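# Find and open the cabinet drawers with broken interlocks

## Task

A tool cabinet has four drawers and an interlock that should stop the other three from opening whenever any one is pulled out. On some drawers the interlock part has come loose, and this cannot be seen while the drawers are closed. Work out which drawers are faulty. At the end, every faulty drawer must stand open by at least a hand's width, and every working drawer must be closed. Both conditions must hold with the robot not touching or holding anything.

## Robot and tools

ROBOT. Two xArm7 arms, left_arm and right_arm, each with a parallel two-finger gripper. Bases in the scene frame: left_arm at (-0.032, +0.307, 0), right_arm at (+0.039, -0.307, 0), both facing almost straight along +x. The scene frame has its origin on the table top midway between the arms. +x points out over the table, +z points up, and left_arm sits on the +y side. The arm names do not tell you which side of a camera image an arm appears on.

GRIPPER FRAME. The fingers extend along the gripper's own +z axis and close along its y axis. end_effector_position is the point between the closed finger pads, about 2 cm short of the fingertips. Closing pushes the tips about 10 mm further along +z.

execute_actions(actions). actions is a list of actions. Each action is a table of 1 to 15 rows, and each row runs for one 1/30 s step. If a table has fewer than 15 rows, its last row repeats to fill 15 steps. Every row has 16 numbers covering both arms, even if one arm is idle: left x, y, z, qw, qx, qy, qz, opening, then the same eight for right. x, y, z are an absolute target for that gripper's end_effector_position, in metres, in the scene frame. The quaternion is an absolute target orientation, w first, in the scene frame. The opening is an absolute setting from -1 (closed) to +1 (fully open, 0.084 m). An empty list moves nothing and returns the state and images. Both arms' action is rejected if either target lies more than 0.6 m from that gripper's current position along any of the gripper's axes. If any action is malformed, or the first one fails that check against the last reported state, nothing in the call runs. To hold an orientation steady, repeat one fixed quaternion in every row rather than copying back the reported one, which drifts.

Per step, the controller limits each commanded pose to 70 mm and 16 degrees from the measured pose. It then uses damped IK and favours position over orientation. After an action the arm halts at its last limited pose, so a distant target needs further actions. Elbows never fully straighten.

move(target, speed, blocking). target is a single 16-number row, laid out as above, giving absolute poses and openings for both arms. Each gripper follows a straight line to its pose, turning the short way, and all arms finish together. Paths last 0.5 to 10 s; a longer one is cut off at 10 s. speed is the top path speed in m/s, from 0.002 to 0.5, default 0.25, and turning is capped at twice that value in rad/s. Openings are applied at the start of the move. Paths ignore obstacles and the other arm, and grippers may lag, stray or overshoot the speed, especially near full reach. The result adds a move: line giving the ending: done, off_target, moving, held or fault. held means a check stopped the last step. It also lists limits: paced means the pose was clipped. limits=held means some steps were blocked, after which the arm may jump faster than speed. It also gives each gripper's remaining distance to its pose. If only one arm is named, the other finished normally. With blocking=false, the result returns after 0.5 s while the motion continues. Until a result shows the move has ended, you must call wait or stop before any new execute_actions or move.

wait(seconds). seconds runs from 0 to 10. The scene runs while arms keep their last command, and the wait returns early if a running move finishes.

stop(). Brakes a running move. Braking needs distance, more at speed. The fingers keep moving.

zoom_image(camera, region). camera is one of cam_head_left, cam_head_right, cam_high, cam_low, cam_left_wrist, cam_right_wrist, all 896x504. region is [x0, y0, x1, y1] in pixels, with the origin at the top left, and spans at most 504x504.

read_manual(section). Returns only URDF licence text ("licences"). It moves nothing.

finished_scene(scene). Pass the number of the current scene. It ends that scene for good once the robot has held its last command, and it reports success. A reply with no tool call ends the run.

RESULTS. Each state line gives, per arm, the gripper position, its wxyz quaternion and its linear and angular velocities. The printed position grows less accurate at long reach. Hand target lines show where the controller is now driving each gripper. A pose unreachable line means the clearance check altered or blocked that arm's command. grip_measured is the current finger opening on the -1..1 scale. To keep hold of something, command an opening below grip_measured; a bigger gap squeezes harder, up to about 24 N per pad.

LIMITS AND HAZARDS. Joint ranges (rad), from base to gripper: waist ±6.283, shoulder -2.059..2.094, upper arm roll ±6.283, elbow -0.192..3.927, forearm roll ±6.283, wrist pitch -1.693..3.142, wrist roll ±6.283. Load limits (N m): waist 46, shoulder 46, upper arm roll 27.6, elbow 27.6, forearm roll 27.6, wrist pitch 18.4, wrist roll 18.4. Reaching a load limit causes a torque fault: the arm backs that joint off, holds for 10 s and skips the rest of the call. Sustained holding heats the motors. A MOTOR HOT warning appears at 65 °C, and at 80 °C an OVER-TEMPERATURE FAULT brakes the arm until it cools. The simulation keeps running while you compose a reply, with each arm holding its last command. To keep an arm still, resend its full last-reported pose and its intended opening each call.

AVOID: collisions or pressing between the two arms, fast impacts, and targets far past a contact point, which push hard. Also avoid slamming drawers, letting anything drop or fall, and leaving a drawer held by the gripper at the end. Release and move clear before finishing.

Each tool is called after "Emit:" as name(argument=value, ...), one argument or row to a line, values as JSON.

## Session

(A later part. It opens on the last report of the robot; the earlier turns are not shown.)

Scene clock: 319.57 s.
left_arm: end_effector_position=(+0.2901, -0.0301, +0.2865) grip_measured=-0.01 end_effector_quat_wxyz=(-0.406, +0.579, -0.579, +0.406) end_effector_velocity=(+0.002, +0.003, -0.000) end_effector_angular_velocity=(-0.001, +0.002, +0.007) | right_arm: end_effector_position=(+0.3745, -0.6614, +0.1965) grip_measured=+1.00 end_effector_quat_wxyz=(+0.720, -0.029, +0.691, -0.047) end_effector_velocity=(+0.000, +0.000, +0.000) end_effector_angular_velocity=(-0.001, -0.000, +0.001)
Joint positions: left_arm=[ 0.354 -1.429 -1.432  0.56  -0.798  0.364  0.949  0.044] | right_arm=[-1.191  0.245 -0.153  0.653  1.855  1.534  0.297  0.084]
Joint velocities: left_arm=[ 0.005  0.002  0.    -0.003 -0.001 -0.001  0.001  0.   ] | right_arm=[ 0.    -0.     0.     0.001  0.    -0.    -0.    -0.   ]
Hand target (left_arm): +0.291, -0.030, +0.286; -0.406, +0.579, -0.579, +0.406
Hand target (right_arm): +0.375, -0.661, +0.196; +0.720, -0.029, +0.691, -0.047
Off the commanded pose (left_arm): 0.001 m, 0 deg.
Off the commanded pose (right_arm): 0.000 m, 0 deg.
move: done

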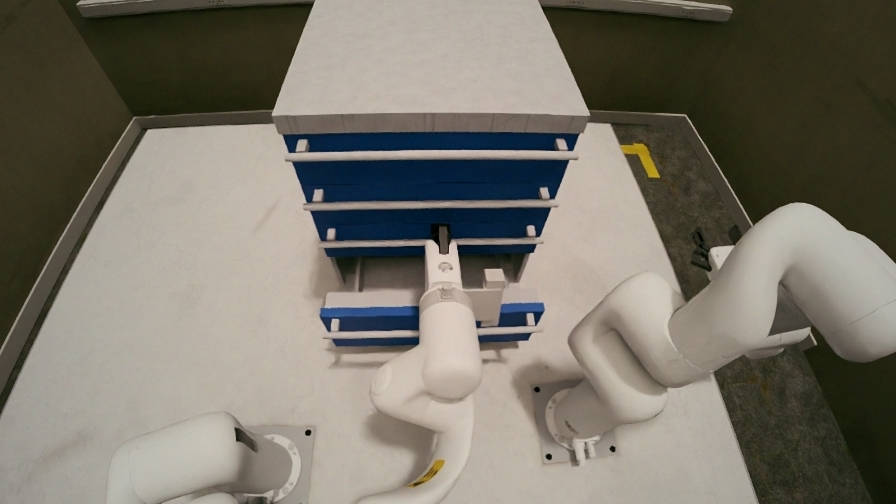

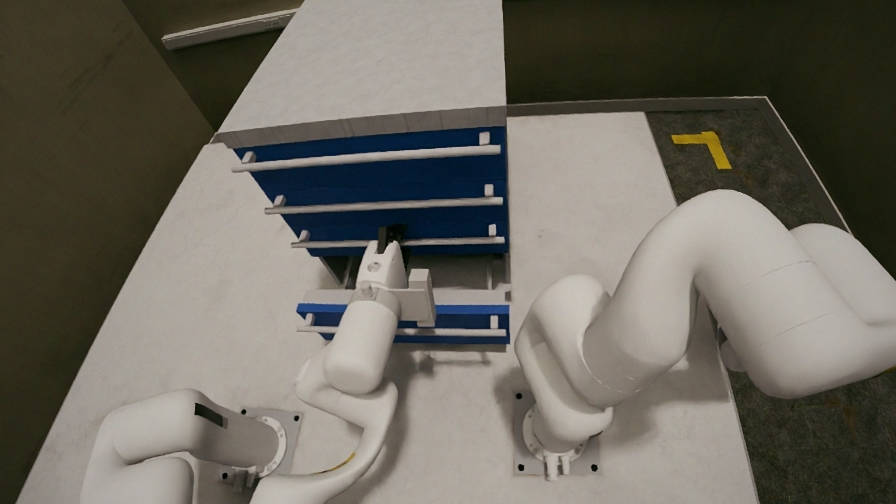

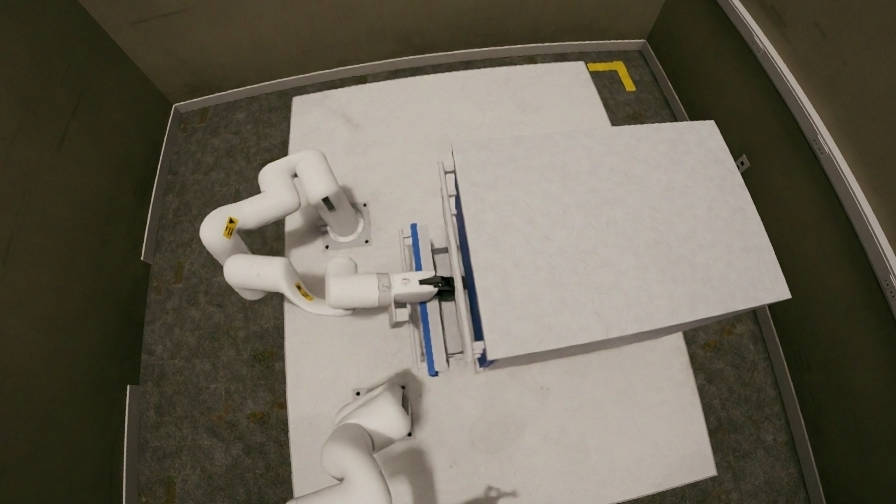

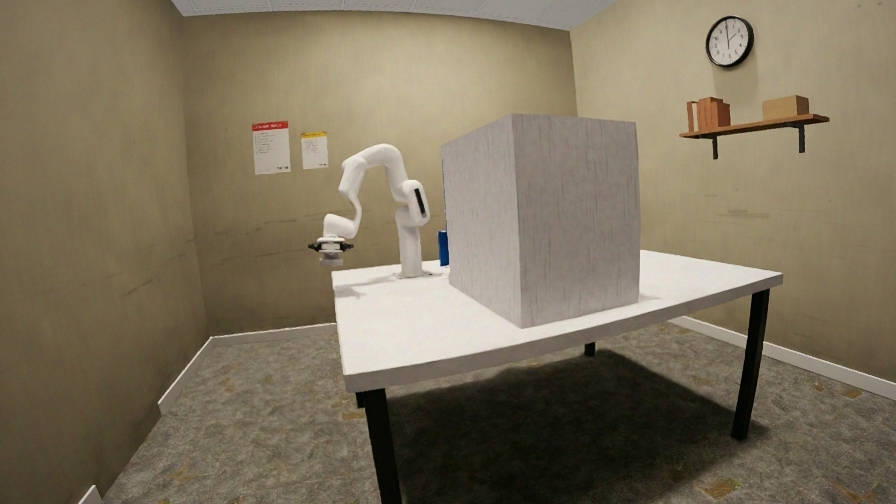

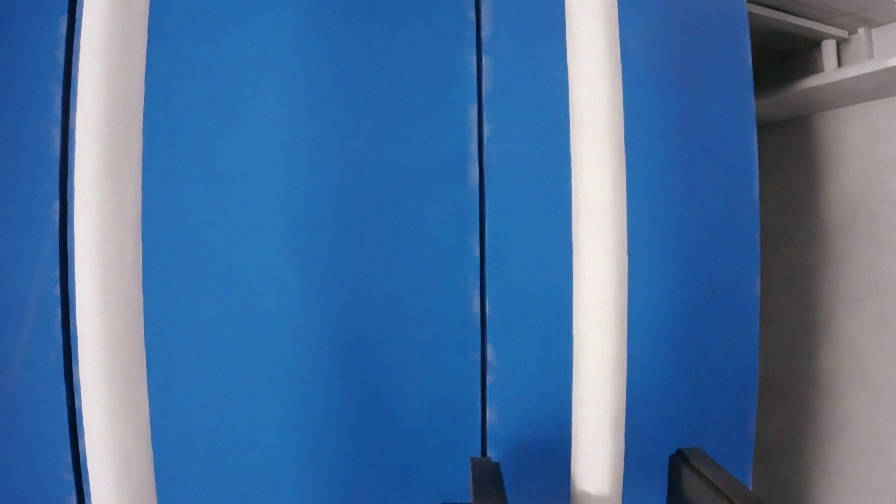

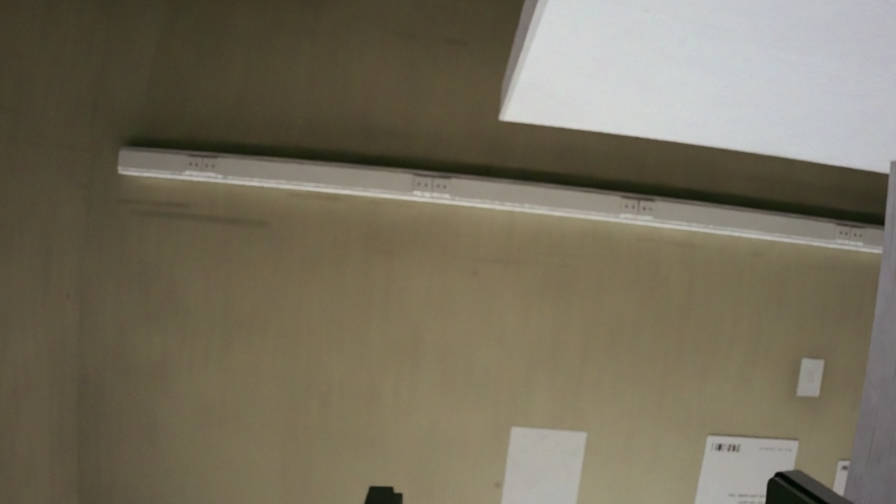

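Emit:
move(
  target=[0.291,-0.03,0.2865,0.4056,-0.5792,0.5792,-0.4056,-1,0.3745,-0.6614,0.1965,0.72,-0.029,0.691,-0.047,1],
)

Emit:
move(
  target=[0.27,-0.03,0.2865,0.4056,-0.5792,0.5792,-0.4056,-1,0.3745,-0.6614,0.1965,0.72,-0.029,0.691,-0.047,1],
  speed=0.03,
)

Scene clock: 326.67 s.
left_arm: end_effector_position=(+0.2908, -0.0299, +0.2863) grip_measured=-0.74 end_effector_quat_wxyz=(-0.405, +0.579, -0.579, +0.405) end_effector_velocity=(+0.000, -0.000, +0.000) end_effector_angular_velocity=(+0.000, -0.001, -0.000) | right_arm: end_effector_position=(+0.3745, -0.6614, +0.1965) grip_measured=+1.00 end_effector_quat_wxyz=(+0.720, -0.029, +0.691, -0.047) end_effector_velocity=(-0.000, -0.000, +0.000) end_effector_angular_velocity=(-0.001, -0.001, -0.000)
Joint positions: left_arm=[ 0.356 -1.427 -1.432  0.56  -0.799  0.363  0.951  0.011] | right_arm=[-1.191  0.245 -0.153  0.653  1.855  1.534  0.297  0.084]
Joint velocities: left_arm=[ 0.001 -0.    -0.001  0.001 -0.001 -0.001  0.     0.   ] | right_arm=[-0.001 -0.    -0.     0.001  0.     0.001 -0.     0.   ]
Hand target (left_arm): +0.291, -0.030, +0.286; -0.406, +0.579, -0.579, +0.406
Hand target (right_arm): +0.375, -0.661, +0.196; +0.720, -0.029, +0.691, -0.047
Off the commanded pose (left_arm): 0.000 m, 0 deg.
Off the commanded pose (right_arm): 0.000 m, 0 deg.
move: done

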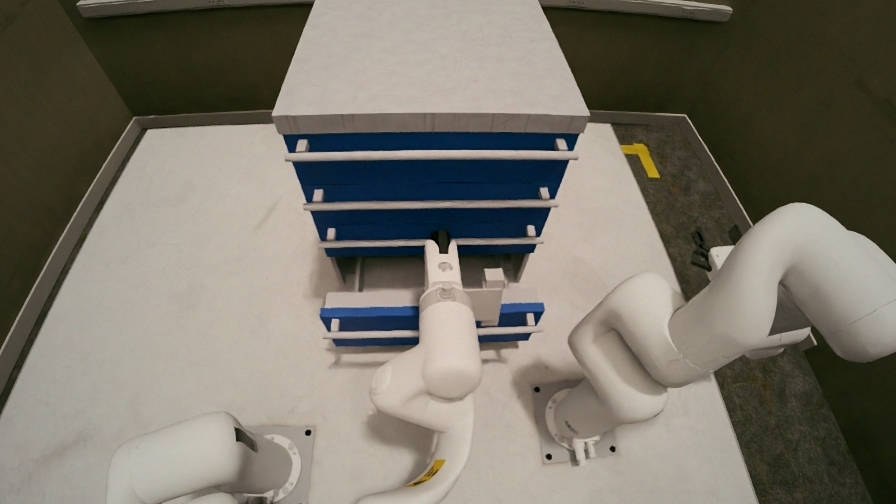

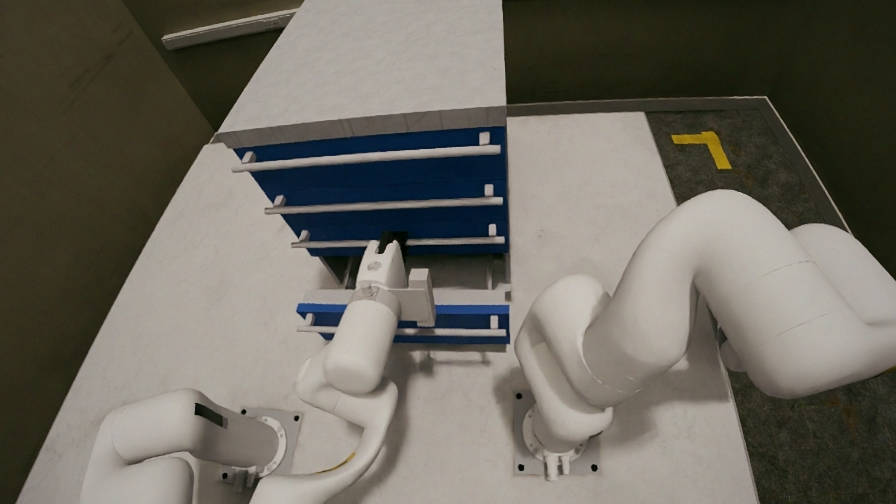

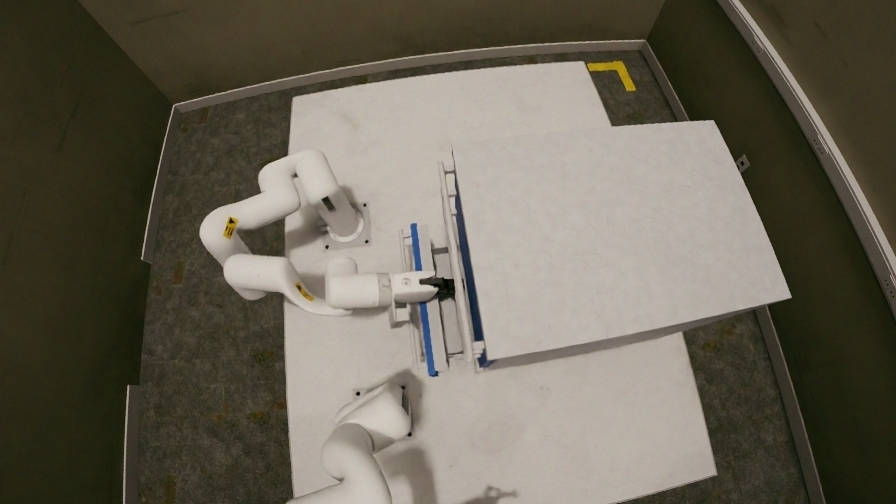

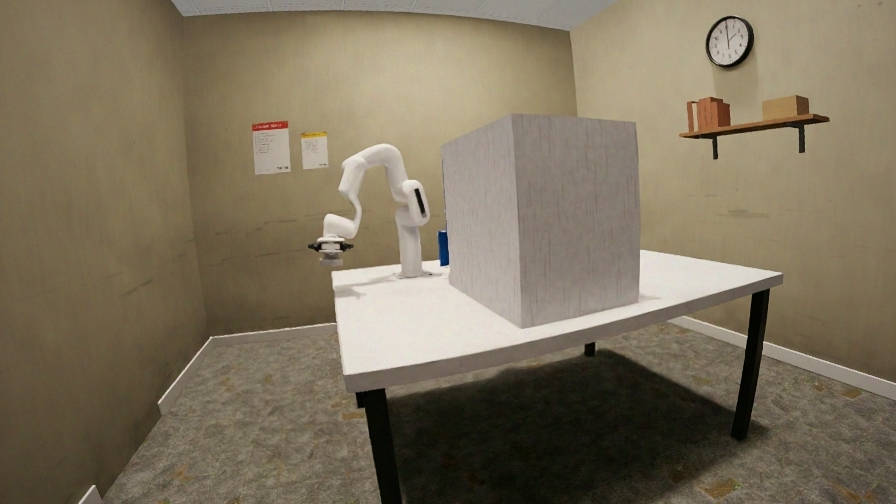

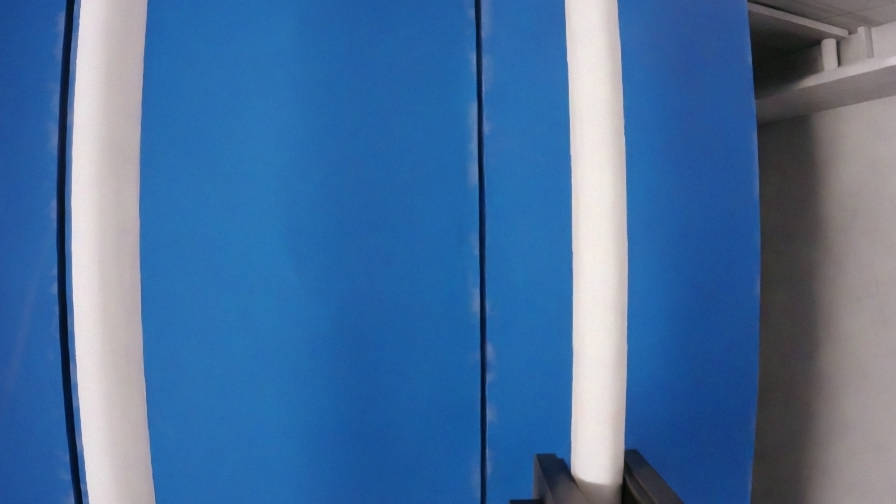

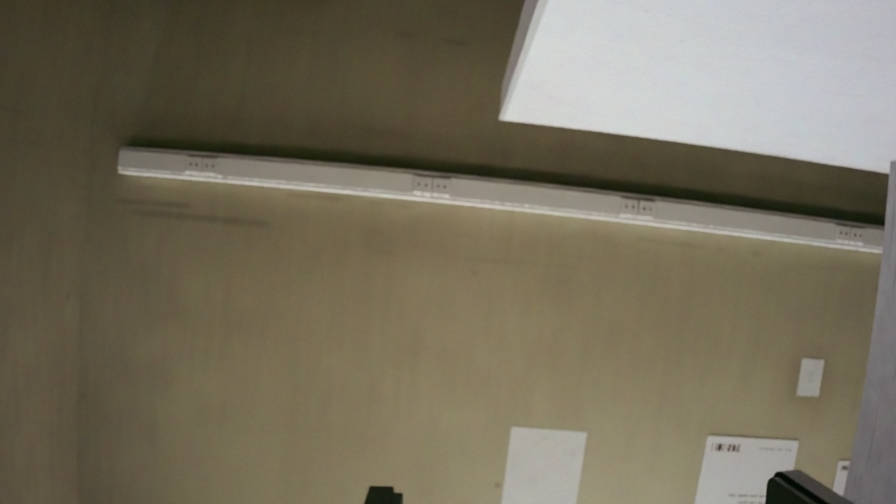

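Scene clock: 327.63 s.
left_arm: end_effector_position=(+0.2703, -0.0299, +0.2864) grip_measured=-0.74 end_effector_quat_wxyz=(-0.406, +0.579, -0.579, +0.405) end_effector_velocity=(-0.000, -0.000, +0.000) end_effector_angular_velocity=(-0.001, +0.000, +0.000) | right_arm: end_effector_position=(+0.3745, -0.6614, +0.1965) grip_measured=+1.00 end_effector_quat_wxyz=(+0.720, -0.029, +0.691, -0.047) end_effector_velocity=(-0.000, -0.000, -0.000) end_effector_angular_velocity=(+0.000, +0.000, -0.000)
Joint positions: left_arm=[ 0.285 -1.478 -1.416  0.54  -0.779  0.431  0.913  0.011] | right_arm=[-1.191  0.245 -0.153  0.653  1.855  1.534  0.297  0.084]
Joint velocities: left_arm=[-0.001 -0.001  0.001  0.     0.     0.002 -0.001  0.   ] | right_arm=[-0.     0.     0.    -0.     0.    -0.001  0.    -0.   ]
Hand target (left_arm): +0.270, -0.030, +0.287; -0.406, +0.579, -0.579, +0.406
Hand target (right_arm): +0.374, -0.661, +0.197; +0.720, -0.029, +0.691, -0.047
Off the commanded pose (left_arm): 0.000 m, 0 deg.
Off the commanded pose (right_arm): 0.000 m, 0 deg.
move: done

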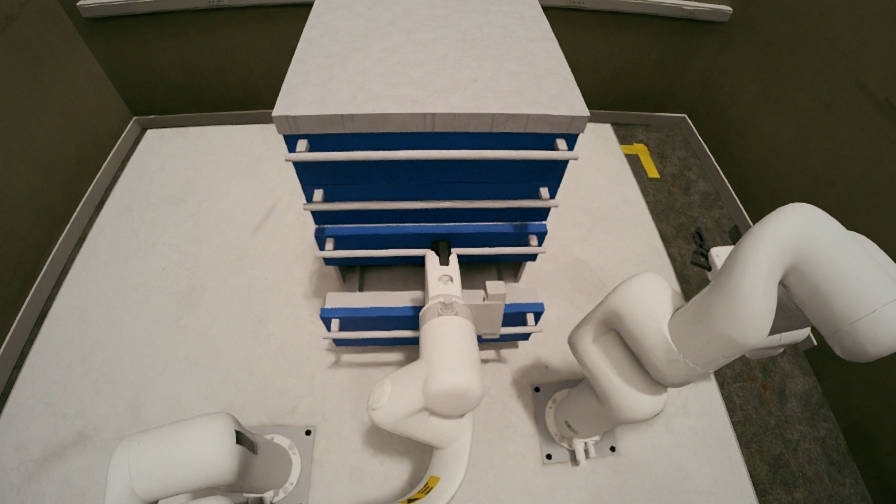

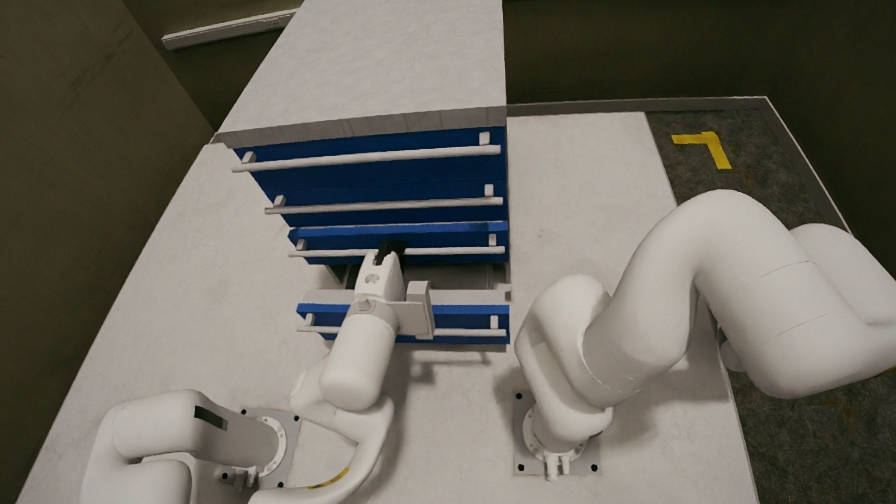

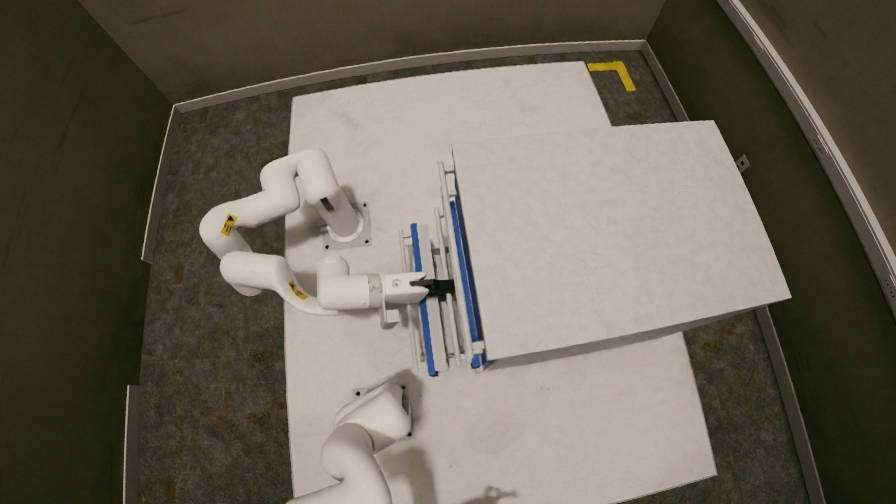

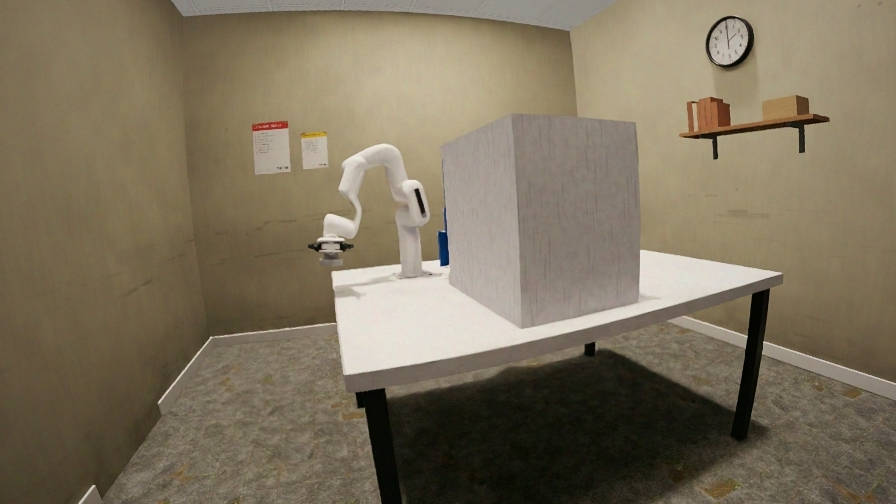

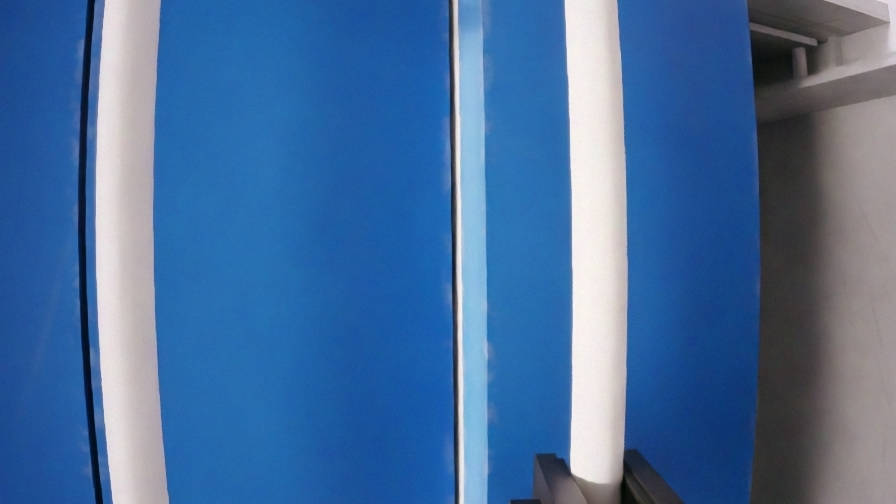

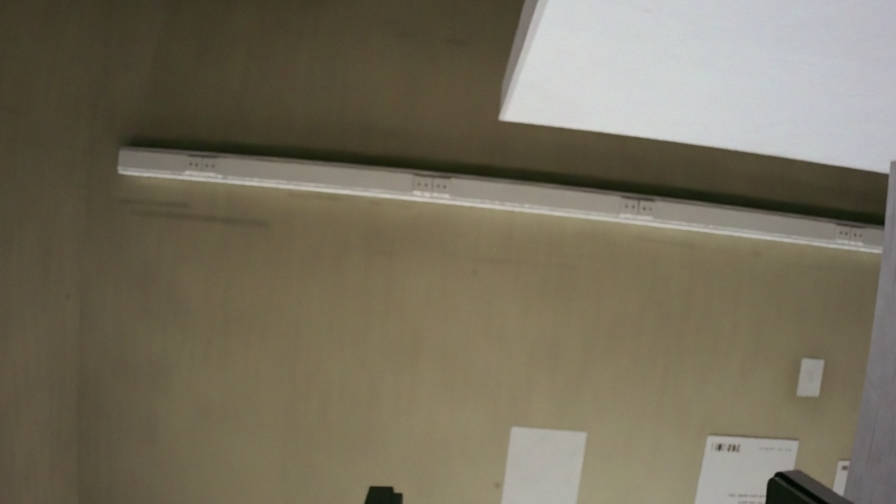

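Emit:
move(
  target=[0.245,-0.03,0.2865,0.4056,-0.5792,0.5792,-0.4056,-1,0.3745,-0.6614,0.1965,0.72,-0.029,0.691,-0.047,1],
  speed=0.04,
)

Scene clock: 333.50 s.
left_arm: end_effector_position=(+0.2452, -0.0300, +0.2865) grip_measured=-0.74 end_effector_quat_wxyz=(-0.406, +0.579, -0.579, +0.406) end_effector_velocity=(+0.000, +0.000, +0.000) end_effector_angular_velocity=(-0.001, +0.000, +0.002) | right_arm: end_effector_position=(+0.3745, -0.6614, +0.1965) grip_measured=+1.00 end_effector_quat_wxyz=(+0.720, -0.029, +0.691, -0.047) end_effector_velocity=(-0.001, -0.000, -0.000) end_effector_angular_velocity=(+0.001, +0.001, -0.001)
Joint positions: left_arm=[ 0.199 -1.537 -1.398  0.523 -0.75   0.516  0.868  0.011] | right_arm=[-1.191  0.245 -0.153  0.653  1.855  1.534  0.297  0.084]
Joint velocities: left_arm=[ 0.001 -0.001  0.001  0.001  0.     0.002 -0.001  0.   ] | right_arm=[-0.002  0.     0.    -0.    -0.    -0.     0.001 -0.   ]
Hand target (left_arm): +0.245, -0.030, +0.287; -0.406, +0.579, -0.579, +0.406
Hand target (right_arm): +0.375, -0.661, +0.197; +0.720, -0.029, +0.691, -0.047
Off the commanded pose (left_arm): 0.000 m, 0 deg.
Off the commanded pose (right_arm): 0.000 m, 0 deg.
move: done

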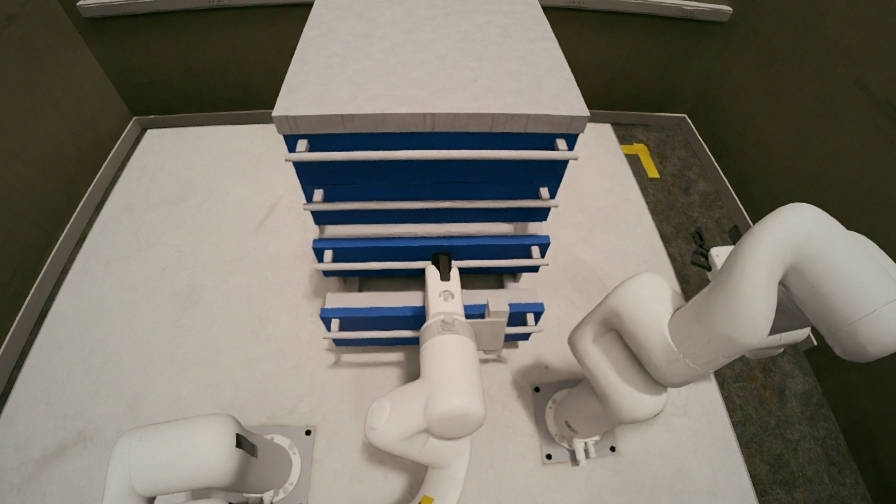

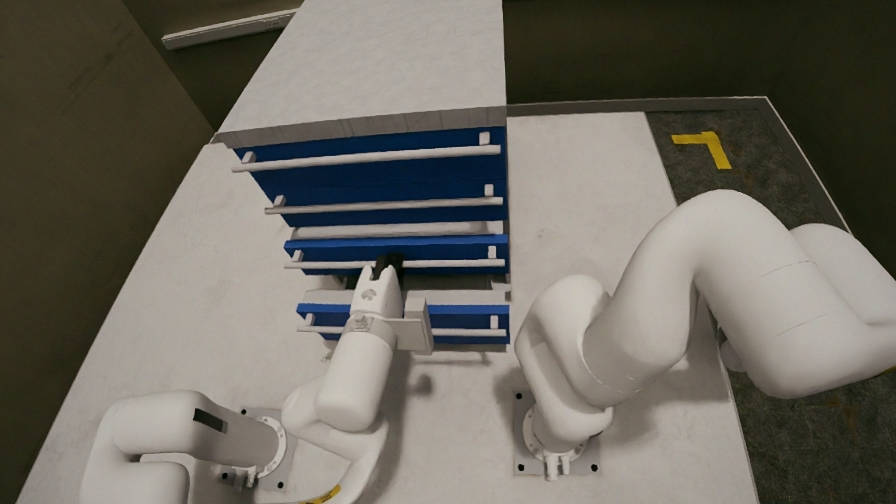

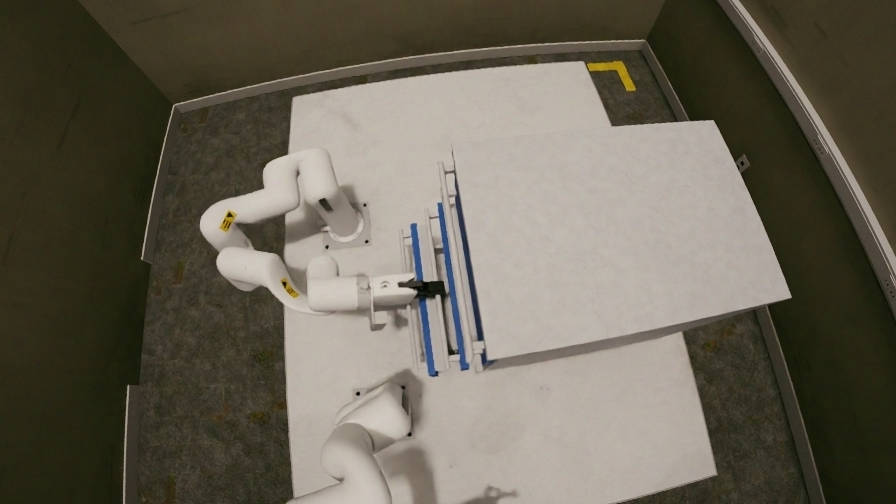

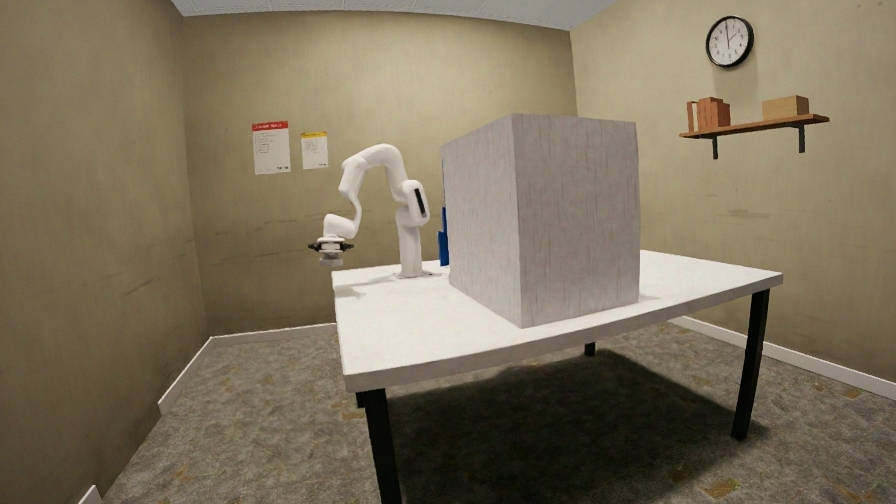

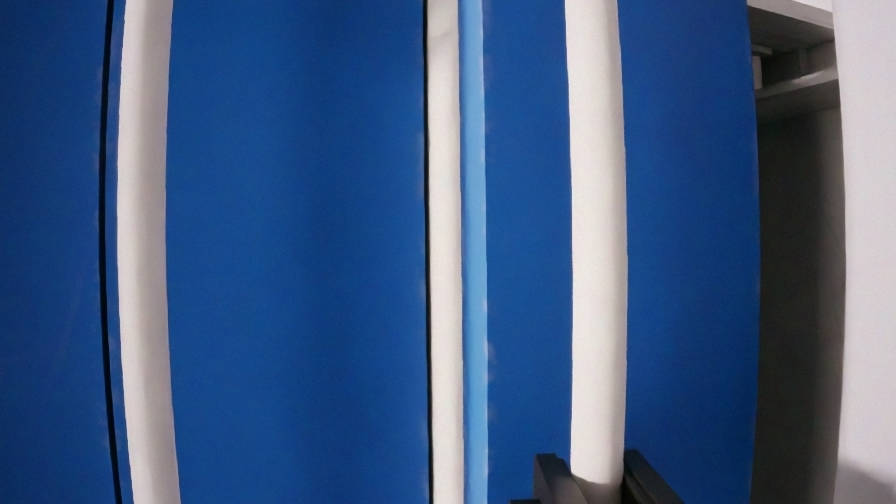

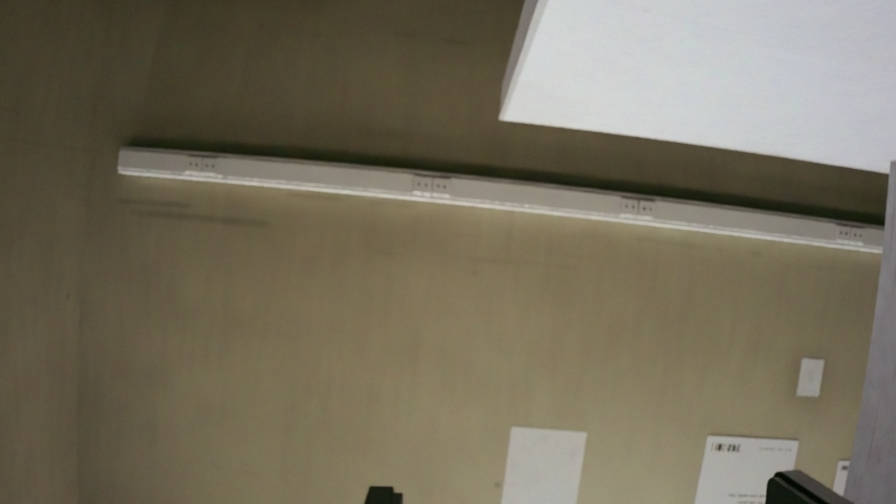

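Emit:
execute_actions(
  actions=[],
)

Scene clock: 353.70 s.
left_arm: end_effector_position=(+0.2451, -0.0300, +0.2865) grip_measured=-0.74 end_effector_quat_wxyz=(-0.406, +0.579, -0.579, +0.406) end_effector_velocity=(-0.000, -0.000, +0.000) end_effector_angular_velocity=(-0.000, +0.000, +0.000) | right_arm: end_effector_position=(+0.3745, -0.6614, +0.1965) grip_measured=+1.00 end_effector_quat_wxyz=(+0.720, -0.029, +0.691, -0.047) end_effector_velocity=(-0.000, +0.001, -0.000) end_effector_angular_velocity=(+0.001, -0.001, +0.000)
Joint positions: left_arm=[ 0.199 -1.537 -1.398  0.523 -0.75   0.516  0.868  0.011] | right_arm=[-1.191  0.245 -0.153  0.653  1.855  1.534  0.297  0.084]
Joint velocities: left_arm=[-0.  0.  0.  0.  0.  0. -0. -0.] | right_arm=[ 0.    -0.    -0.    -0.002  0.     0.002 -0.001  0.   ]
Hand target (left_arm): +0.245, -0.030, +0.287; -0.406, +0.579, -0.579, +0.406
Hand target (right_arm): +0.375, -0.661, +0.197; +0.720, -0.029, +0.691, -0.047
Off the commanded pose (left_arm): 0.000 m, 0 deg.
Off the commanded pose (right_arm): 0.000 m, 0 deg.

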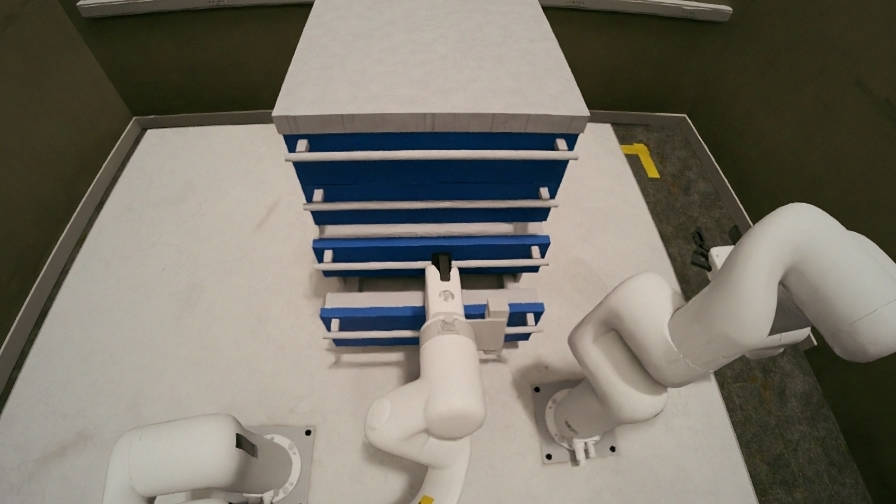

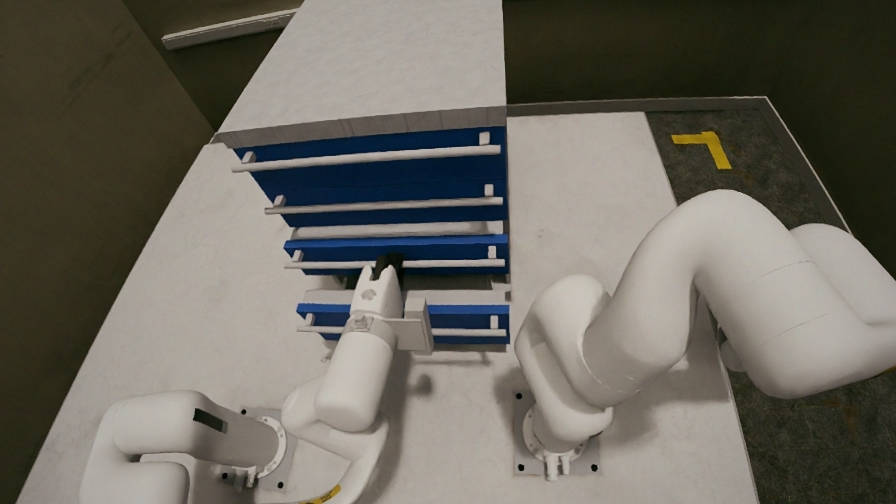

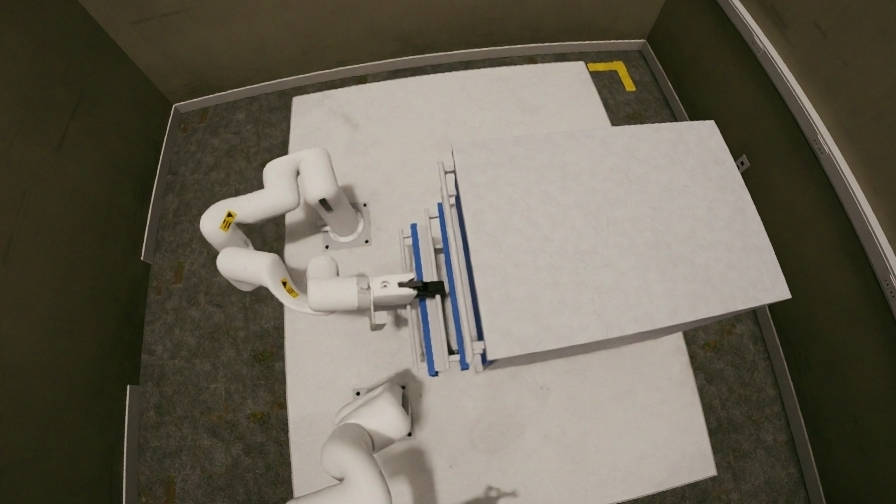

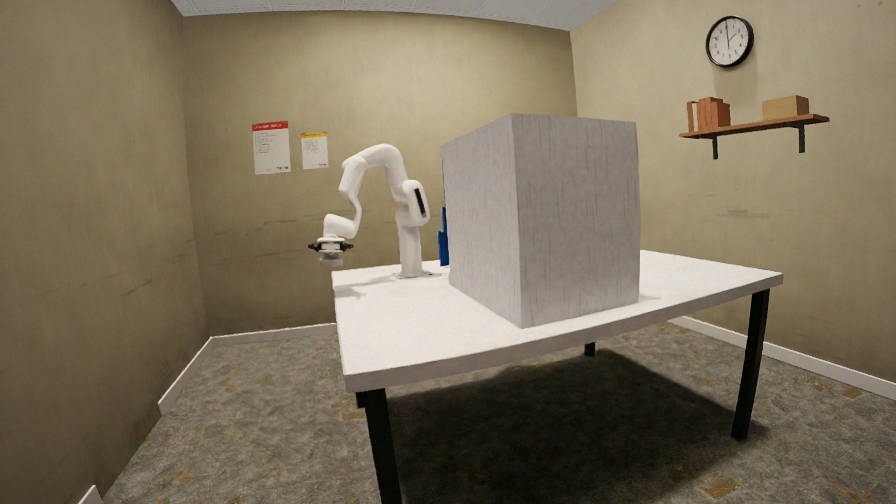

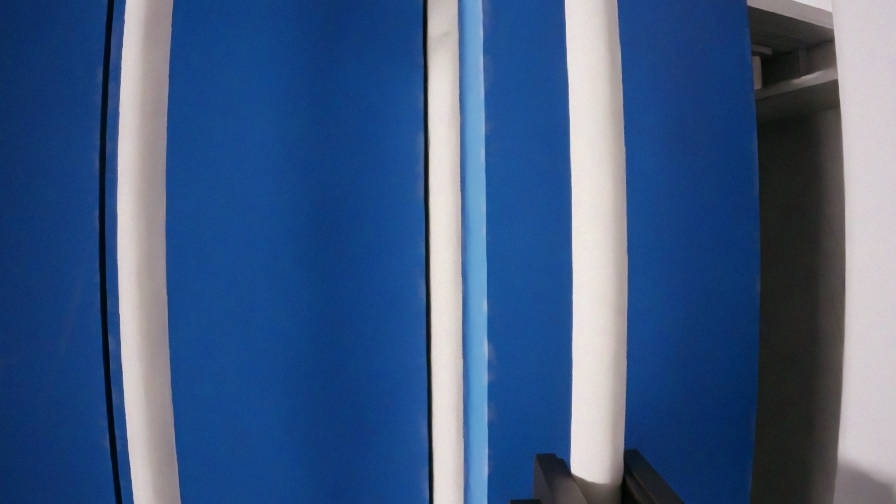

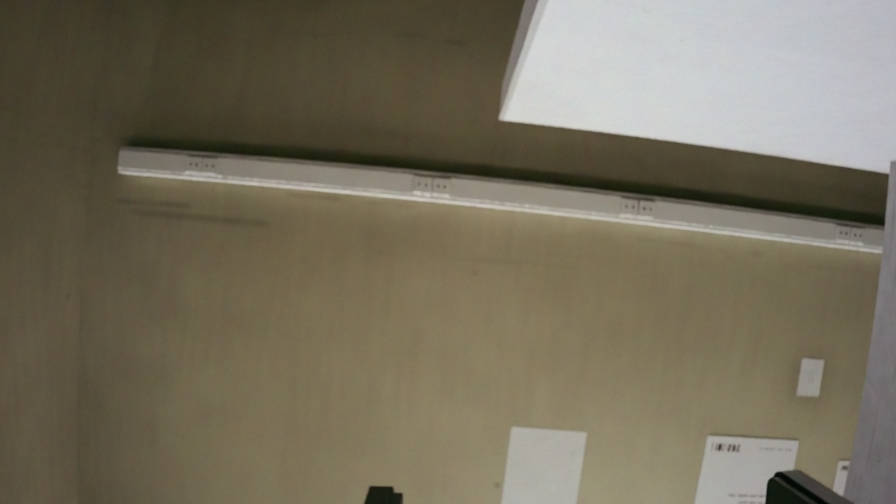

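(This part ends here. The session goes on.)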